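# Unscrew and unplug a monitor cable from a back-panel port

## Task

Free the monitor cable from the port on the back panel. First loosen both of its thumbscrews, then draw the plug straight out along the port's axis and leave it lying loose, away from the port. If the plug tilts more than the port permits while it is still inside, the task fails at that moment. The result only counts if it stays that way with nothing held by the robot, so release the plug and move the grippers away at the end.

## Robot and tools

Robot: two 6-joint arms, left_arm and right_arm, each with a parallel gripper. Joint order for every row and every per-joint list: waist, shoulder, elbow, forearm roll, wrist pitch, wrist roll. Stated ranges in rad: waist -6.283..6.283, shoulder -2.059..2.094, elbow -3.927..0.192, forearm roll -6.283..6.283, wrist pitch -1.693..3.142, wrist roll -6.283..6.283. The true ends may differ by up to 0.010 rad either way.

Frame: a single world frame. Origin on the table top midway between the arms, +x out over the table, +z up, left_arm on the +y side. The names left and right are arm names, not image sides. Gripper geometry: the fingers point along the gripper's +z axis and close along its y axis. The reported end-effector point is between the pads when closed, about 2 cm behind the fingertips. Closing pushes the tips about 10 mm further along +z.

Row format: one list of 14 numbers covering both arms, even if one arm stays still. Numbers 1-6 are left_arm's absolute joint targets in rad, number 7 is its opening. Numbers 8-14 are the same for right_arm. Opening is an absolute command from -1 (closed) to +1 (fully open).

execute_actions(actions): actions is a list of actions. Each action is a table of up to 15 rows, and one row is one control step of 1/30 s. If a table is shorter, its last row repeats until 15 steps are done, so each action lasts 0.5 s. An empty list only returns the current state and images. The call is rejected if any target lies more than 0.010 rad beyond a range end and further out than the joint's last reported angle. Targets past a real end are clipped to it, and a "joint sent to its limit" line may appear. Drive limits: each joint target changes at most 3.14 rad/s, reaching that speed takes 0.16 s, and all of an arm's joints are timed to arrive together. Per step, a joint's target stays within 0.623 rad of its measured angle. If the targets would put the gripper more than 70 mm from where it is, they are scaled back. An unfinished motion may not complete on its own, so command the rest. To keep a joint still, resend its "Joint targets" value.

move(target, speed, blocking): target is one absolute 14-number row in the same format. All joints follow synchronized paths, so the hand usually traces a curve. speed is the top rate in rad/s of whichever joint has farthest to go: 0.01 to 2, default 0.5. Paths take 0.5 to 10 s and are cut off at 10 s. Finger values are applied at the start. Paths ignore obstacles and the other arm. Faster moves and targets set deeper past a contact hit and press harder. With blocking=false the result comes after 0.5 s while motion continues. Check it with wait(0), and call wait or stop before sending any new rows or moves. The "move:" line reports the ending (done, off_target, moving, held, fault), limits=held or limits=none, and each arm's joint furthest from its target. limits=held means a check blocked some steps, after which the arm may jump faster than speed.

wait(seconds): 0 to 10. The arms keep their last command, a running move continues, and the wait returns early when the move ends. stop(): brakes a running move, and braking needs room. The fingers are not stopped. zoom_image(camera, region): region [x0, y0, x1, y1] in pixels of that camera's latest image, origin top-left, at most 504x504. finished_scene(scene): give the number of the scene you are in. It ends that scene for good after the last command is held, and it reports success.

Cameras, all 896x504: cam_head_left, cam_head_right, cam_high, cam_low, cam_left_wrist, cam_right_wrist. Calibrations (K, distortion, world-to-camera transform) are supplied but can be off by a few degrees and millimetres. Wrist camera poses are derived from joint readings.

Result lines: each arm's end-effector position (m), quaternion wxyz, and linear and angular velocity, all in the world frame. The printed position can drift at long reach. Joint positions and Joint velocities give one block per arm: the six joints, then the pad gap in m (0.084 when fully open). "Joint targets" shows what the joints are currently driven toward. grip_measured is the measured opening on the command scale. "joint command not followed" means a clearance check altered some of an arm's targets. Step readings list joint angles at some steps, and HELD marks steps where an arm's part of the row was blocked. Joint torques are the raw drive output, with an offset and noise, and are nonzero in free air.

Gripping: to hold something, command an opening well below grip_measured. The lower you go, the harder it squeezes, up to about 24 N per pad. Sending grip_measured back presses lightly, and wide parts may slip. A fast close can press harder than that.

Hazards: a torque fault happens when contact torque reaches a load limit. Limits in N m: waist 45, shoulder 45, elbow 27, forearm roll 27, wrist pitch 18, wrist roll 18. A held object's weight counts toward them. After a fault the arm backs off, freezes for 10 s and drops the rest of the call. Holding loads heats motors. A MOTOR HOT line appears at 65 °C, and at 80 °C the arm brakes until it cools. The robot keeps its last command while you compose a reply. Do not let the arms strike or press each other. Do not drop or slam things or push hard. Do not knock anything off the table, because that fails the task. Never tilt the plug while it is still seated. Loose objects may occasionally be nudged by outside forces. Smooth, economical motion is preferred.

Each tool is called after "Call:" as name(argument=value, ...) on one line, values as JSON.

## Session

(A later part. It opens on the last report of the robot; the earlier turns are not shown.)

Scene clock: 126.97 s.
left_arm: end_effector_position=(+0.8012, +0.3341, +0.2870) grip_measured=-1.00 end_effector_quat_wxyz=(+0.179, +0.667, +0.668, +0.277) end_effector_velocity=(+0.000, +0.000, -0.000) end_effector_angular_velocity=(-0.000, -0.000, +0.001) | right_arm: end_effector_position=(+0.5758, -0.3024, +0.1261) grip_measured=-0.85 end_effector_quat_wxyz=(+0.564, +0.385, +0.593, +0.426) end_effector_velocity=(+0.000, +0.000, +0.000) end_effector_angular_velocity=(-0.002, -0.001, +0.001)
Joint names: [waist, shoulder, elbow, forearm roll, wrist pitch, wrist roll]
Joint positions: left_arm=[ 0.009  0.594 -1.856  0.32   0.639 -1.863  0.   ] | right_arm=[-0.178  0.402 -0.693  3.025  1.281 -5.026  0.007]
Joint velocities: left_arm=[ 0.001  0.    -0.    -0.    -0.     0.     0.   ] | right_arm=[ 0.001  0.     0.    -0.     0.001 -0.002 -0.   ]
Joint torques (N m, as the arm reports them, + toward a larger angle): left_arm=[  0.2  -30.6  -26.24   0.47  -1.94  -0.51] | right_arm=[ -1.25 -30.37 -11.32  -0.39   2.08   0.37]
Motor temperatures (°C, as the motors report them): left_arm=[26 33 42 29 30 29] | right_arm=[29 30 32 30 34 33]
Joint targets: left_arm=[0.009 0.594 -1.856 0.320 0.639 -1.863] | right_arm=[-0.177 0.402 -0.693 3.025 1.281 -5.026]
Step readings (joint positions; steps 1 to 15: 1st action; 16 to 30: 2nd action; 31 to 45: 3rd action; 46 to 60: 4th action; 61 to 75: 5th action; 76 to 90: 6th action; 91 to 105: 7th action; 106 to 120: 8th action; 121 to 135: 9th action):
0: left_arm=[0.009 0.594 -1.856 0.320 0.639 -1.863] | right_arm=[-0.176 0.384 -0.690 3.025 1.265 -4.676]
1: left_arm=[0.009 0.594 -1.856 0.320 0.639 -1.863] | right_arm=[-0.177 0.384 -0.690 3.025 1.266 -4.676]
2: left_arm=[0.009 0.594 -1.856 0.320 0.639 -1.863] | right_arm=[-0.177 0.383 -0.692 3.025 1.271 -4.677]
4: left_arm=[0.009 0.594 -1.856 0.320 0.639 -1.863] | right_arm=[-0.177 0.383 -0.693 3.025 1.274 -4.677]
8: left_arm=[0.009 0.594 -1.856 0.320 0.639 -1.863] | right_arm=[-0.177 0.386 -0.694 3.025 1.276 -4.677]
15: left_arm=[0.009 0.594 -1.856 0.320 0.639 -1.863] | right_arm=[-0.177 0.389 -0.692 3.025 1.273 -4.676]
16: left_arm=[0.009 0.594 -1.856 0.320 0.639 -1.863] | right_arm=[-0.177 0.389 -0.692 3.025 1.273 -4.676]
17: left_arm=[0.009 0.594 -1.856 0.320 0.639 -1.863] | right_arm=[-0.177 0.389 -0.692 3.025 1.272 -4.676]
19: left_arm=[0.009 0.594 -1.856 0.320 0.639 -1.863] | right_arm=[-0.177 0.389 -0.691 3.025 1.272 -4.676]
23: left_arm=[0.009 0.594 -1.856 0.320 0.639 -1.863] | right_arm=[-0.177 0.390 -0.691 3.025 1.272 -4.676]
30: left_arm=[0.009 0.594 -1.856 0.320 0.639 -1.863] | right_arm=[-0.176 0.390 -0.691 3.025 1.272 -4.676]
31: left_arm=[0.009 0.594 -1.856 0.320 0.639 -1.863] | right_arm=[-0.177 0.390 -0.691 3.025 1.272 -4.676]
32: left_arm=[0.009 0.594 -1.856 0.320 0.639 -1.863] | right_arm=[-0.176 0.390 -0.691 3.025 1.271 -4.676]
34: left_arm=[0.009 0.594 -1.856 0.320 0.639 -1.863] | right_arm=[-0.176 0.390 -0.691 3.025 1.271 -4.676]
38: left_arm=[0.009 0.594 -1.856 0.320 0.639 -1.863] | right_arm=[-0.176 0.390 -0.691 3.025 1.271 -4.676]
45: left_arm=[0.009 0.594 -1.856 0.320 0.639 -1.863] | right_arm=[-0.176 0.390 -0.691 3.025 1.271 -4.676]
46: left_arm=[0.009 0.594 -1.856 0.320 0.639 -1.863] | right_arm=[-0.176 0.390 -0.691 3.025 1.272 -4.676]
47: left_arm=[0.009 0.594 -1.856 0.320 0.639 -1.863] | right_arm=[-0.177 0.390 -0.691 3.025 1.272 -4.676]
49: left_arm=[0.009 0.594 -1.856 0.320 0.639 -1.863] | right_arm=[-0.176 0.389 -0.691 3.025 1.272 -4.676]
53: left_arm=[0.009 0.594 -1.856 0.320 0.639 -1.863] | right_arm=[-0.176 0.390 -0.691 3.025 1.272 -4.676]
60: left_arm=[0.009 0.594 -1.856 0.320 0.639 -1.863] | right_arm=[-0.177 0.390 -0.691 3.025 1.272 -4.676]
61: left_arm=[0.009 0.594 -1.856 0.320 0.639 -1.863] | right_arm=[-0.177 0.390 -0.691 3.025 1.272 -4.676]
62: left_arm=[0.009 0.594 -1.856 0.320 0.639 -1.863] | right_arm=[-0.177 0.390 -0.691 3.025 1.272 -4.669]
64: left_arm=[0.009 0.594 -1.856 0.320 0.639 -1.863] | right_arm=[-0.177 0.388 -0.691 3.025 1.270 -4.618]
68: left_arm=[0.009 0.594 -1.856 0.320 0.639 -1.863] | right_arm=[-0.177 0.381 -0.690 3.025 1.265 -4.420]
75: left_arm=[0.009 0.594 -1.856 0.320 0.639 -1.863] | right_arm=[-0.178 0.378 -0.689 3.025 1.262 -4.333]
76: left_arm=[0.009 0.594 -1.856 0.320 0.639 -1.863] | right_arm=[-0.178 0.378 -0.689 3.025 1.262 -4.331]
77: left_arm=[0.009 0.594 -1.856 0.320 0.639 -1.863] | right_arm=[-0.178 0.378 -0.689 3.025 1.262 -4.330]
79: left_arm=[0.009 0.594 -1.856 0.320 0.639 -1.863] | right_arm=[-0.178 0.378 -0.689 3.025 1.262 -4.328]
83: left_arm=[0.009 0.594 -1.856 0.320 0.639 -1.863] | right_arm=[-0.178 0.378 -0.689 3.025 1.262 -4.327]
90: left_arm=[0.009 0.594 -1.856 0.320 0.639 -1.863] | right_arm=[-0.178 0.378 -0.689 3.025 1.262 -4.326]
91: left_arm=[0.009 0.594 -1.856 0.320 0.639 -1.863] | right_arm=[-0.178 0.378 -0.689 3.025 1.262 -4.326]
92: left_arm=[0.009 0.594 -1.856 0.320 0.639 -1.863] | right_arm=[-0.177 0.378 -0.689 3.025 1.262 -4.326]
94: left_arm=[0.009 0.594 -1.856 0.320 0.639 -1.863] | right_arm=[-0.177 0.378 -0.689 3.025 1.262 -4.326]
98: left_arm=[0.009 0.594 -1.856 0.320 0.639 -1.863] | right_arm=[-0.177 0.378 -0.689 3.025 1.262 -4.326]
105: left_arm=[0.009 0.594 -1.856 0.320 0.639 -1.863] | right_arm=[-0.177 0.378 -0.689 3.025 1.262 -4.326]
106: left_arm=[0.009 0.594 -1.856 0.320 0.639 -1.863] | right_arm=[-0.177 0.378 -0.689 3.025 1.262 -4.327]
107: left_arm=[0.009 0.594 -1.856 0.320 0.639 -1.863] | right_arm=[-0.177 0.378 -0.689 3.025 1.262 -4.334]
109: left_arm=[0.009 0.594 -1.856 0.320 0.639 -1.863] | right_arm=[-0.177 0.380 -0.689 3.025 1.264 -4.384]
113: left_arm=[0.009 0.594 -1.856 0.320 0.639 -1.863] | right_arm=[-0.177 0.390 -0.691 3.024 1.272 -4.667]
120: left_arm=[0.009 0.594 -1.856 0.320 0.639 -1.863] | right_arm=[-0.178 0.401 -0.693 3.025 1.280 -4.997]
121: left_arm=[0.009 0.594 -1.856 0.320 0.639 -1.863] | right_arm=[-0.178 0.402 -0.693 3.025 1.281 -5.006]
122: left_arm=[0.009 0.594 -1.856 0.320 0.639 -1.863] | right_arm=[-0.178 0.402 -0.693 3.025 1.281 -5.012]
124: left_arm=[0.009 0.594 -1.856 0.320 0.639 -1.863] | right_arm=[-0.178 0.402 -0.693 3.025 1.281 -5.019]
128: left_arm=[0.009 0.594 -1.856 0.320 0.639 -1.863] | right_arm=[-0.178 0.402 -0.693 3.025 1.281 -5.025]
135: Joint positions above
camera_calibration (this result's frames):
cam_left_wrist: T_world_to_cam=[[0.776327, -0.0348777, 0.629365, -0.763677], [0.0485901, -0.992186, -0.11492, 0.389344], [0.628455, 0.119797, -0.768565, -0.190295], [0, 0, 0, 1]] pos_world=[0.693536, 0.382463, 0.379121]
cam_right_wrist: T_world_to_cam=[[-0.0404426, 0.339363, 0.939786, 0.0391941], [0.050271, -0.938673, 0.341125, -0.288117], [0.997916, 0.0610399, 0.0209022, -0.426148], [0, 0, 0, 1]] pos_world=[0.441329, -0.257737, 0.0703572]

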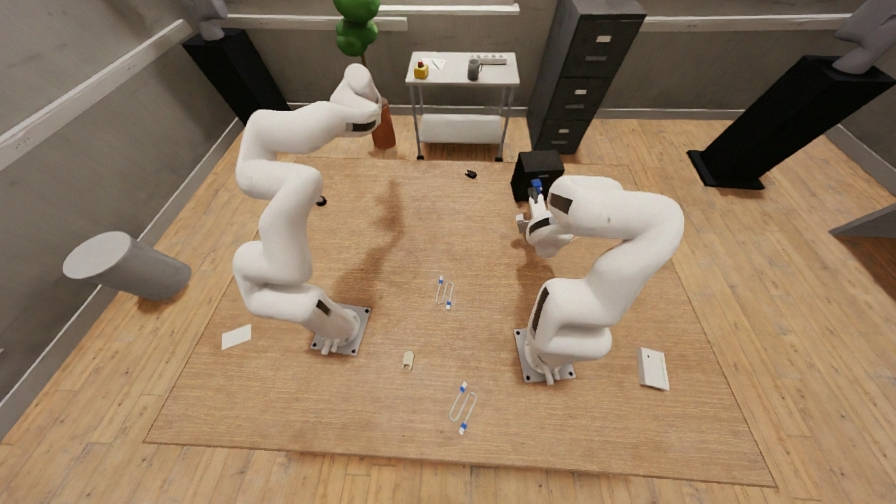

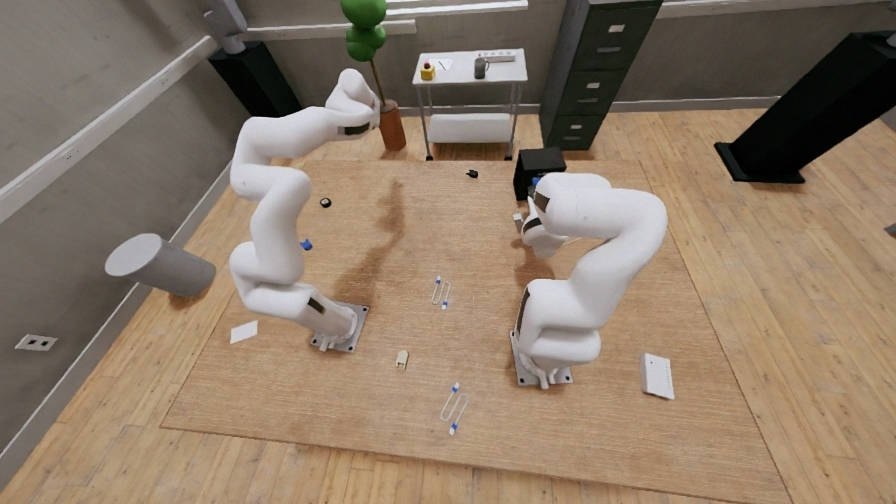

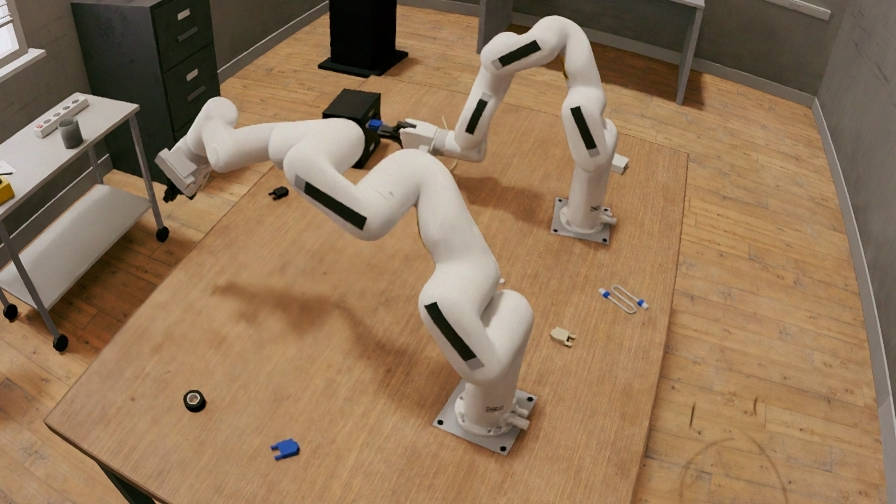

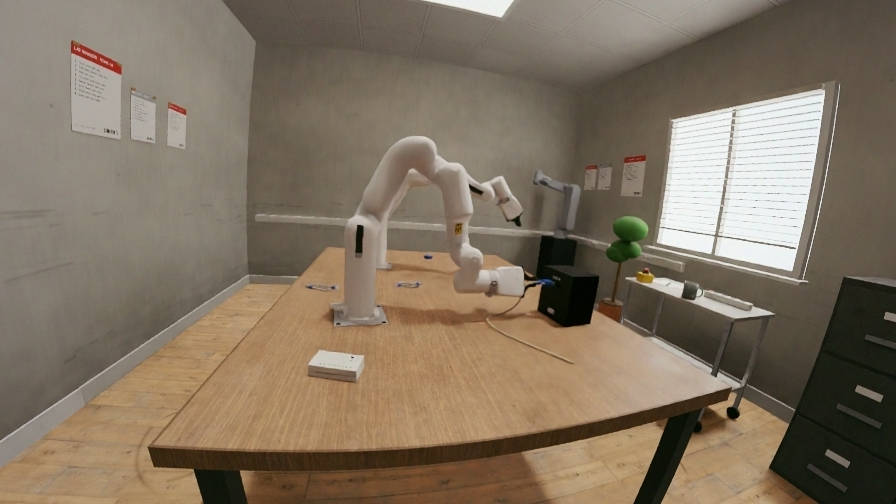

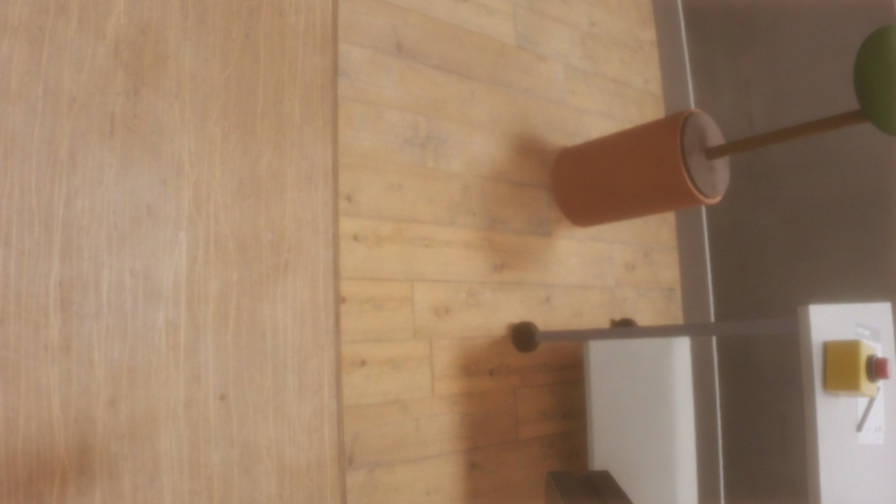

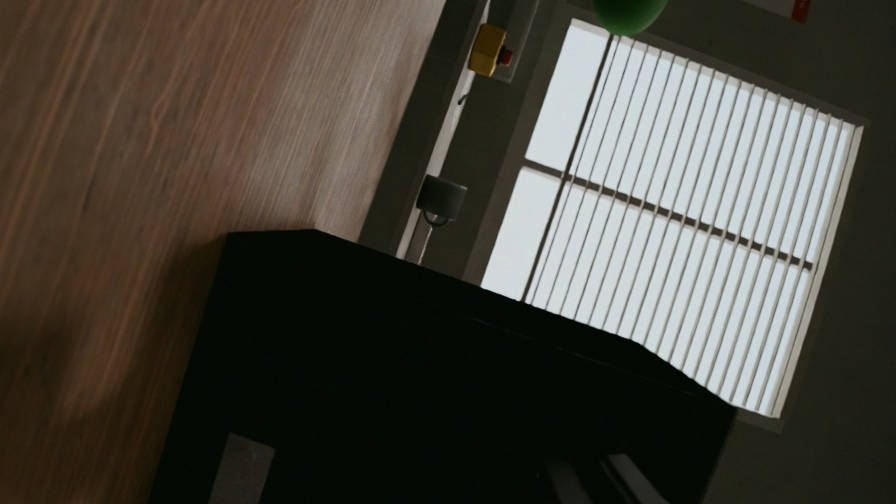

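Call:
execute_actions(actions=[[[0.009,0.594,-1.856,0.32,0.639,-1.863,-1,-0.1775,0.3789,-0.689,3.0247,1.263,-4.3264,-0.55]],[[0.009,0.594,-1.856,0.32,0.639,-1.863,-1,-0.1775,0.4029,-0.6936,3.0247,1.282,-5.0264,-1]],
[[0.009,0.594,-1.856,0.32,0.639,-1.863,-1,-0.1775,0.3789,-0.689,3.0247,1.263,-4.3264,-0.55]],[[0.009,0.594,-1.856,0.32,0.639,-1.863,-1,-0.1775,0.4029,-0.6936,3.0247,1.282,-5.0264,-1]],
[[0.009,0.594,-1.856,0.32,0.639,-1.863,-1,-0.1775,0.3789,-0.689,3.0247,1.263,-4.3264,-0.55]],[[0.009,0.594,-1.856,0.32,0.639,-1.863,-1,-0.1775,0.4029,-0.6936,3.0247,1.282,-5.0264,-1]],
[[0.009,0.594,-1.856,0.32,0.639,-1.863,-1,-0.1775,0.3789,-0.689,3.0247,1.263,-4.3264,-0.55]],[[0.009,0.594,-1.856,0.32,0.639,-1.863,-1,-0.1775,0.4029,-0.6936,3.0247,1.282,-5.0264,-1]],
[[0.009,0.594,-1.856,0.32,0.639,-1.863,-1,-0.1775,0.3789,-0.689,3.0247,1.263,-4.3264,-0.55]],[[0.009,0.594,-1.856,0.32,0.639,-1.863,-1,-0.1775,0.4029,-0.6936,3.0247,1.282,-5.0264,-1]],
[[0.009,0.594,-1.856,0.32,0.639,-1.863,-1,-0.1775,0.3789,-0.689,3.0247,1.263,-4.3264,-0.55]],[[0.009,0.594,-1.856,0.32,0.639,-1.863,-1,-0.1775,0.4029,-0.6936,3.0247,1.282,-5.0264,-1]],
[[0.009,0.594,-1.856,0.32,0.639,-1.863,-1,-0.1775,0.3789,-0.689,3.0247,1.263,-4.3264,-0.55]],[[0.009,0.594,-1.856,0.32,0.639,-1.863,-1,-0.1775,0.4029,-0.6936,3.0247,1.282,-5.0264,-1]],
[[0.009,0.594,-1.856,0.32,0.639,-1.863,-1,-0.1775,0.3789,-0.689,3.0247,1.263,-4.3264,-0.55]],[[0.009,0.594,-1.856,0.32,0.639,-1.863,-1,-0.1775,0.4029,-0.6936,3.0247,1.282,-5.0264,-1]],
[[0.009,0.594,-1.856,0.32,0.639,-1.863,-1,-0.1775,0.3789,-0.689,3.0247,1.263,-4.3264,-0.55]],[[0.009,0.594,-1.856,0.32,0.639,-1.863,-1,-0.1775,0.4029,-0.6936,3.0247,1.282,-5.0264,-1]],
[[0.009,0.594,-1.856,0.32,0.639,-1.863,-1,-0.1775,0.3789,-0.689,3.0247,1.263,-4.3264,-0.55]],[[0.009,0.594,-1.856,0.32,0.639,-1.863,-1,-0.1775,0.4029,-0.6936,3.0247,1.282,-5.0264,-1]],
[[0.009,0.594,-1.856,0.32,0.639,-1.863,-1,-0.1775,0.3789,-0.689,3.0247,1.263,-4.3264,-0.55]],[[0.009,0.594,-1.856,0.32,0.639,-1.863,-1,-0.1775,0.4029,-0.6936,3.0247,1.282,-5.0264,-1]],
[[0.009,0.594,-1.856,0.32,0.639,-1.863,-1,-0.1775,0.3789,-0.689,3.0247,1.263,-4.3264,-0.55]],[[0.009,0.594,-1.856,0.32,0.639,-1.863,-1,-0.1775,0.4029,-0.6936,3.0247,1.282,-5.0264,-1]],
[[0.009,0.594,-1.856,0.32,0.639,-1.863,-1,-0.1775,0.3789,-0.689,3.0247,1.263,-4.3264,-0.55]],[[0.009,0.594,-1.856,0.32,0.639,-1.863,-1,-0.1775,0.4029,-0.6936,3.0247,1.282,-5.0264,-1]],
[[0.009,0.594,-1.856,0.32,0.639,-1.863,-1,-0.1775,0.3789,-0.689,3.0247,1.263,-4.3264,-0.55]],[[0.009,0.594,-1.856,0.32,0.639,-1.863,-1,-0.1775,0.4029,-0.6936,3.0247,1.282,-5.0264,-1]],
[[0.009,0.594,-1.856,0.32,0.639,-1.863,-1,-0.1775,0.3789,-0.689,3.0247,1.263,-4.3264,-0.55]],[[0.009,0.594,-1.856,0.32,0.639,-1.863,-1,-0.1775,0.4029,-0.6936,3.0247,1.282,-5.0264,-1]],
[[0.009,0.594,-1.856,0.32,0.639,-1.863,-1,-0.1765,0.3909,-0.6913,3.0247,1.2725,-4.6764,-0.55]],[[0.009,0.594,-1.856,0.32,0.639,-1.863,-1,-0.165,0.31,-0.535,3.02,1.347,-4.68,-0.55]]])

Scene clock: 188.40 s.
left_arm: end_effector_position=(+0.8012, +0.3341, +0.2870) grip_measured=-1.00 end_effector_quat_wxyz=(+0.179, +0.667, +0.668, +0.277) end_effector_velocity=(-0.000, +0.000, +0.001) end_effector_angular_velocity=(-0.000, -0.001, +0.000) | right_arm: end_effector_position=(+0.5328, -0.2918, +0.1292) grip_measured=-0.57 end_effector_quat_wxyz=(+0.476, +0.478, +0.521, +0.523) end_effector_velocity=(-0.006, +0.001, -0.001) end_effector_angular_velocity=(+0.001, +0.002, +0.002)
Joint names: [waist, shoulder, elbow, forearm roll, wrist pitch, wrist roll]
Joint positions: left_arm=[ 0.009  0.594 -1.856  0.32   0.639 -1.863  0.   ] | right_arm=[-0.165  0.311 -0.537  3.02   1.346 -4.68   0.019]
Joint velocities: left_arm=[ 0.    -0.002 -0.    -0.     0.     0.     0.   ] | right_arm=[ 0.001 -0.007  0.018 -0.     0.009  0.    -0.   ]
Joint torques (N m, as the arm reports them, + toward a larger angle): left_arm=[  1.52 -30.27 -25.82   0.37  -1.99  -1.05] | right_arm=[ -1.9  -25.64 -10.33  -0.41   1.44   0.28]
Motor temperatures (°C, as the motors report them): left_arm=[26 33 42 29 31 29] | right_arm=[29 30 31 30 34 33]
Joint targets: left_arm=[0.009 0.594 -1.856 0.320 0.639 -1.863] | right_arm=[-0.165 0.310 -0.535 3.020 1.347 -4.680]
Step readings (joint positions; steps 1 to 15: 1st action; 16 to 30: 2nd action; 31 to 45: 3rd action; 46 to 60: 4th action; 61 to 75: 5th action; 76 to 90: 6th action; 91 to 105: 7th action; 106 to 120: 8th action; 121 to 135: 9th action; 136 to 150: 10th action; 151 to 165: 11th action; 166 to 180: 12th action; 181 to 195: 13th action):
0: left_arm=[0.009 0.594 -1.856 0.320 0.639 -1.863] | right_arm=[-0.178 0.402 -0.693 3.025 1.281 -5.026]
1: left_arm=[0.009 0.594 -1.856 0.320 0.639 -1.863] | right_arm=[-0.177 0.402 -0.693 3.025 1.281 -5.026]
2: left_arm=[0.009 0.594 -1.856 0.320 0.639 -1.863] | right_arm=[-0.177 0.401 -0.693 3.024 1.282 -5.019]
4: left_arm=[0.009 0.594 -1.856 0.320 0.639 -1.863] | right_arm=[-0.177 0.399 -0.693 3.024 1.280 -4.968]
8: left_arm=[0.009 0.594 -1.856 0.320 0.639 -1.863] | right_arm=[-0.177 0.390 -0.691 3.024 1.273 -4.686]
15: left_arm=[0.009 0.594 -1.856 0.320 0.639 -1.863] | right_arm=[-0.178 0.380 -0.689 3.025 1.264 -4.356]
16: left_arm=[0.009 0.594 -1.856 0.320 0.639 -1.863] | right_arm=[-0.178 0.379 -0.689 3.025 1.264 -4.348]
17: left_arm=[0.009 0.594 -1.856 0.320 0.639 -1.863] | right_arm=[-0.178 0.380 -0.689 3.025 1.264 -4.348]
19: left_arm=[0.009 0.594 -1.856 0.320 0.639 -1.863] | right_arm=[-0.177 0.381 -0.689 3.025 1.265 -4.391]
23: left_arm=[0.009 0.594 -1.856 0.320 0.639 -1.863] | right_arm=[-0.177 0.391 -0.691 3.025 1.273 -4.669]
30: left_arm=[0.009 0.594 -1.856 0.320 0.639 -1.863] | right_arm=[-0.178 0.402 -0.694 3.025 1.281 -4.997]
31: left_arm=[0.009 0.594 -1.856 0.320 0.639 -1.863] | right_arm=[-0.178 0.402 -0.694 3.025 1.281 -5.005]
32: left_arm=[0.009 0.594 -1.856 0.320 0.639 -1.863] | right_arm=[-0.178 0.402 -0.693 3.025 1.281 -5.005]
34: left_arm=[0.009 0.594 -1.856 0.320 0.639 -1.863] | right_arm=[-0.177 0.401 -0.693 3.025 1.280 -4.962]
38: left_arm=[0.009 0.594 -1.856 0.320 0.639 -1.863] | right_arm=[-0.178 0.391 -0.691 3.025 1.272 -4.684]
45: left_arm=[0.009 0.594 -1.856 0.320 0.639 -1.863] | right_arm=[-0.178 0.380 -0.689 3.025 1.264 -4.356]
46: left_arm=[0.009 0.594 -1.856 0.320 0.639 -1.863] | right_arm=[-0.178 0.380 -0.689 3.025 1.263 -4.348]
47: left_arm=[0.009 0.594 -1.856 0.320 0.639 -1.863] | right_arm=[-0.178 0.380 -0.689 3.025 1.264 -4.348]
49: left_arm=[0.009 0.594 -1.856 0.320 0.639 -1.863] | right_arm=[-0.178 0.381 -0.689 3.025 1.265 -4.391]
53: left_arm=[0.009 0.594 -1.856 0.320 0.639 -1.863] | right_arm=[-0.177 0.391 -0.691 3.025 1.273 -4.669]
60: left_arm=[0.009 0.594 -1.856 0.320 0.639 -1.863] | right_arm=[-0.178 0.402 -0.693 3.025 1.281 -4.997]
61: left_arm=[0.009 0.594 -1.856 0.320 0.639 -1.863] | right_arm=[-0.178 0.402 -0.694 3.025 1.281 -5.005]
62: left_arm=[0.009 0.594 -1.856 0.320 0.639 -1.863] | right_arm=[-0.178 0.402 -0.693 3.025 1.281 -5.005]
64: left_arm=[0.009 0.594 -1.856 0.320 0.639 -1.863] | right_arm=[-0.177 0.401 -0.693 3.025 1.280 -4.962]
68: left_arm=[0.009 0.594 -1.856 0.320 0.639 -1.863] | right_arm=[-0.177 0.391 -0.691 3.025 1.272 -4.684]
75: left_arm=[0.009 0.594 -1.856 0.320 0.639 -1.863] | right_arm=[-0.178 0.380 -0.689 3.025 1.264 -4.356]
76: left_arm=[0.009 0.594 -1.856 0.320 0.639 -1.863] | right_arm=[-0.178 0.380 -0.689 3.025 1.263 -4.348]
77: left_arm=[0.009 0.594 -1.856 0.320 0.639 -1.863] | right_arm=[-0.178 0.380 -0.689 3.025 1.264 -4.348]
79: left_arm=[0.009 0.594 -1.856 0.320 0.639 -1.863] | right_arm=[-0.178 0.381 -0.689 3.025 1.265 -4.391]
83: left_arm=[0.009 0.594 -1.856 0.320 0.639 -1.863] | right_arm=[-0.177 0.391 -0.691 3.025 1.273 -4.669]
90: left_arm=[0.009 0.594 -1.856 0.320 0.639 -1.863] | right_arm=[-0.178 0.402 -0.693 3.025 1.281 -4.997]
91: left_arm=[0.009 0.594 -1.856 0.320 0.639 -1.863] | right_arm=[-0.178 0.402 -0.694 3.025 1.281 -5.005]
92: left_arm=[0.009 0.594 -1.856 0.320 0.639 -1.863] | right_arm=[-0.178 0.402 -0.693 3.025 1.281 -5.005]
94: left_arm=[0.009 0.594 -1.856 0.320 0.639 -1.863] | right_arm=[-0.177 0.401 -0.693 3.025 1.280 -4.962]
98: left_arm=[0.009 0.594 -1.856 0.320 0.639 -1.863] | right_arm=[-0.177 0.391 -0.691 3.025 1.272 -4.684]
105: left_arm=[0.009 0.594 -1.856 0.320 0.639 -1.863] | right_arm=[-0.178 0.380 -0.689 3.025 1.264 -4.356]
106: left_arm=[0.009 0.594 -1.856 0.320 0.639 -1.863] | right_arm=[-0.178 0.380 -0.689 3.025 1.263 -4.348]
107: left_arm=[0.009 0.594 -1.856 0.320 0.639 -1.863] | right_arm=[-0.178 0.380 -0.689 3.025 1.264 -4.348]
109: left_arm=[0.009 0.594 -1.856 0.320 0.639 -1.863] | right_arm=[-0.178 0.381 -0.689 3.025 1.265 -4.391]
113: left_arm=[0.009 0.594 -1.856 0.320 0.639 -1.863] | right_arm=[-0.177 0.391 -0.691 3.025 1.273 -4.669]
120: left_arm=[0.009 0.594 -1.856 0.320 0.639 -1.863] | right_arm=[-0.178 0.402 -0.693 3.025 1.281 -4.997]
121: left_arm=[0.009 0.594 -1.856 0.320 0.639 -1.863] | right_arm=[-0.178 0.402 -0.694 3.025 1.281 -5.005]
122: left_arm=[0.009 0.594 -1.856 0.320 0.639 -1.863] | right_arm=[-0.178 0.402 -0.693 3.025 1.281 -5.005]
124: left_arm=[0.009 0.594 -1.856 0.320 0.639 -1.863] | right_arm=[-0.177 0.401 -0.693 3.025 1.280 -4.962]
128: left_arm=[0.009 0.594 -1.856 0.320 0.639 -1.863] | right_arm=[-0.177 0.391 -0.691 3.025 1.272 -4.684]
135: left_arm=[0.009 0.594 -1.856 0.320 0.639 -1.863] | right_arm=[-0.178 0.380 -0.689 3.025 1.264 -4.356]
136: left_arm=[0.009 0.594 -1.856 0.320 0.639 -1.863] | right_arm=[-0.178 0.380 -0.689 3.025 1.263 -4.348]
137: left_arm=[0.009 0.594 -1.856 0.320 0.639 -1.863] | right_arm=[-0.178 0.380 -0.689 3.025 1.264 -4.348]
139: left_arm=[0.009 0.594 -1.856 0.320 0.639 -1.863] | right_arm=[-0.178 0.381 -0.689 3.025 1.265 -4.391]
143: left_arm=[0.009 0.594 -1.856 0.320 0.639 -1.863] | right_arm=[-0.177 0.391 -0.691 3.025 1.273 -4.669]
150: left_arm=[0.009 0.594 -1.856 0.320 0.639 -1.863] | right_arm=[-0.178 0.402 -0.693 3.025 1.281 -4.997]
151: left_arm=[0.009 0.594 -1.856 0.320 0.639 -1.863] | right_arm=[-0.178 0.402 -0.694 3.025 1.281 -5.005]
152: left_arm=[0.009 0.594 -1.856 0.320 0.639 -1.863] | right_arm=[-0.178 0.402 -0.693 3.025 1.281 -5.005]
154: left_arm=[0.009 0.594 -1.856 0.320 0.639 -1.863] | right_arm=[-0.177 0.401 -0.693 3.025 1.280 -4.962]
158: left_arm=[0.009 0.594 -1.856 0.320 0.639 -1.863] | right_arm=[-0.177 0.391 -0.691 3.025 1.272 -4.684]
165: left_arm=[0.009 0.594 -1.856 0.320 0.639 -1.863] | right_arm=[-0.178 0.380 -0.689 3.025 1.264 -4.356]
166: left_arm=[0.009 0.594 -1.856 0.320 0.639 -1.863] | right_arm=[-0.178 0.380 -0.689 3.025 1.263 -4.348]
167: left_arm=[0.009 0.594 -1.856 0.320 0.639 -1.863] | right_arm=[-0.178 0.380 -0.689 3.025 1.264 -4.348]
169: left_arm=[0.009 0.594 -1.856 0.320 0.639 -1.863] | right_arm=[-0.178 0.381 -0.689 3.025 1.265 -4.391]
173: left_arm=[0.009 0.594 -1.856 0.320 0.639 -1.863] | right_arm=[-0.177 0.391 -0.691 3.025 1.273 -4.669]
180: left_arm=[0.009 0.594 -1.856 0.320 0.639 -1.863] | right_arm=[-0.178 0.402 -0.693 3.025 1.281 -4.997]
181: left_arm=[0.009 0.594 -1.856 0.320 0.639 -1.863] | right_arm=[-0.178 0.402 -0.694 3.025 1.281 -5.005]
182: left_arm=[0.009 0.594 -1.856 0.320 0.639 -1.863] | right_arm=[-0.178 0.402 -0.693 3.025 1.281 -5.005]
184: left_arm=[0.009 0.594 -1.856 0.320 0.639 -1.863] | right_arm=[-0.177 0.401 -0.693 3.025 1.280 -4.962]
Lines left out of this list: 97.
camera_calibration (this result's frames):
cam_left_wrist: T_world_to_cam=[[0.776327, -0.0348777, 0.629365, -0.763677], [0.0485901, -0.992186, -0.11492, 0.389344], [0.628455, 0.119797, -0.768565, -0.190295], [0, 0, 0, 1]] pos_world=[0.693536, 0.382463, 0.379121]
cam_right_wrist: T_world_to_cam=[[-0.0162293, -0.00552548, 0.999853, -0.0903506], [0.073487, -0.997287, -0.00431848, -0.261861], [0.997164, 0.0734061, 0.0165913, -0.379379], [0, 0, 0, 1]] pos_world=[0.396081, -0.233801, 0.0955009]

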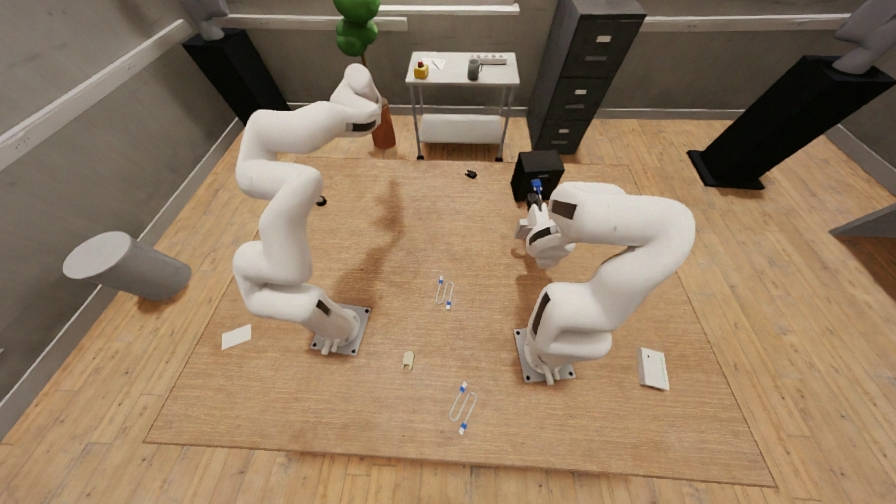

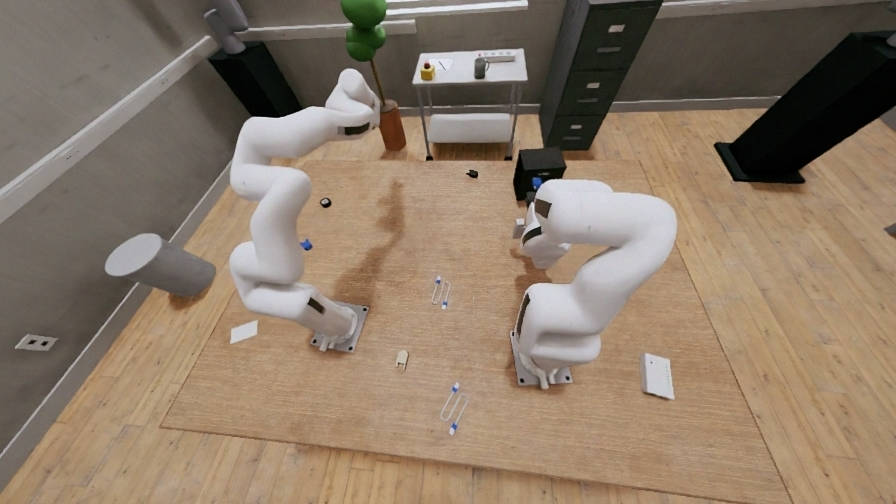

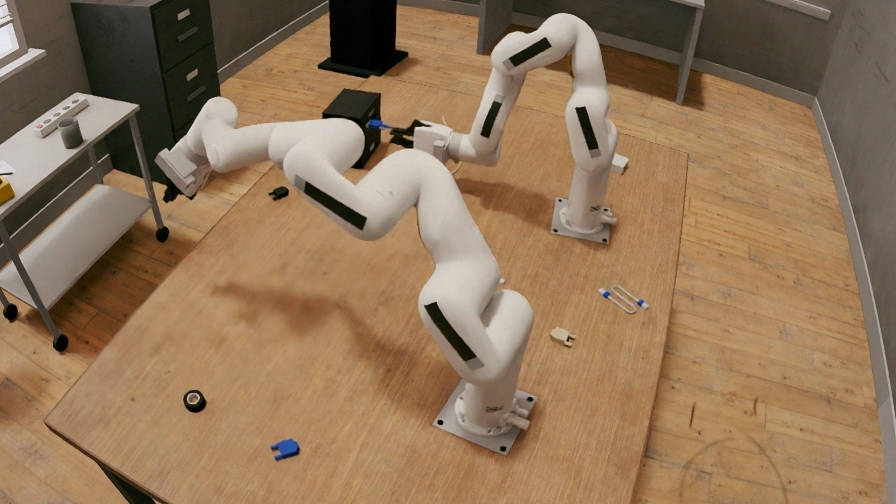

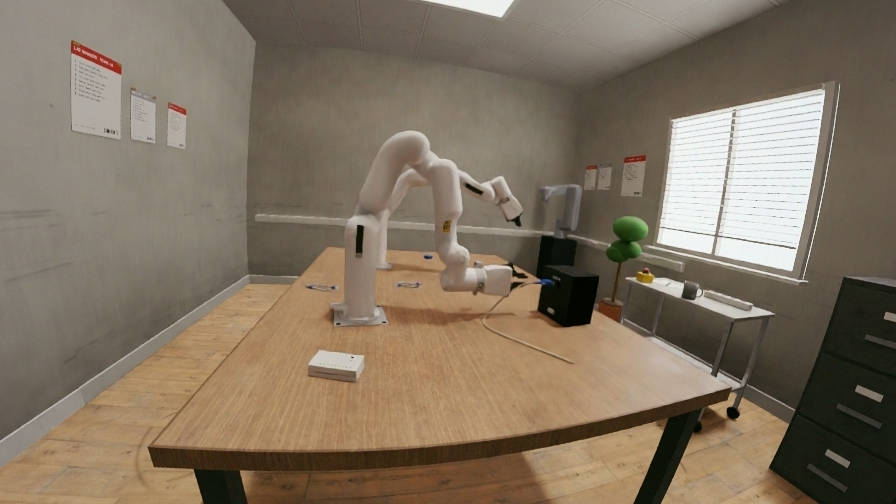

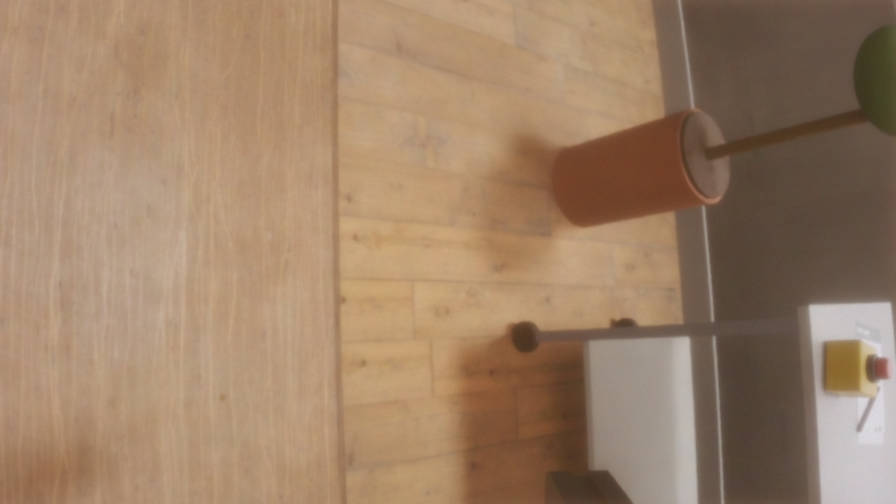

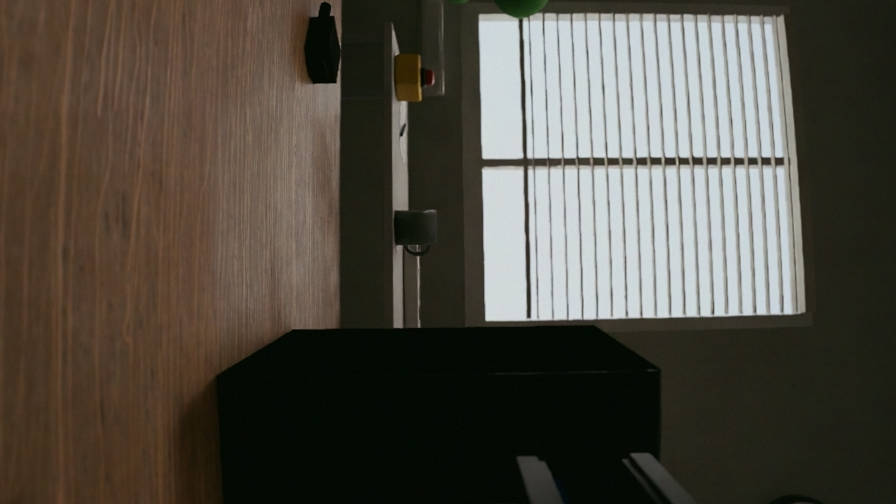

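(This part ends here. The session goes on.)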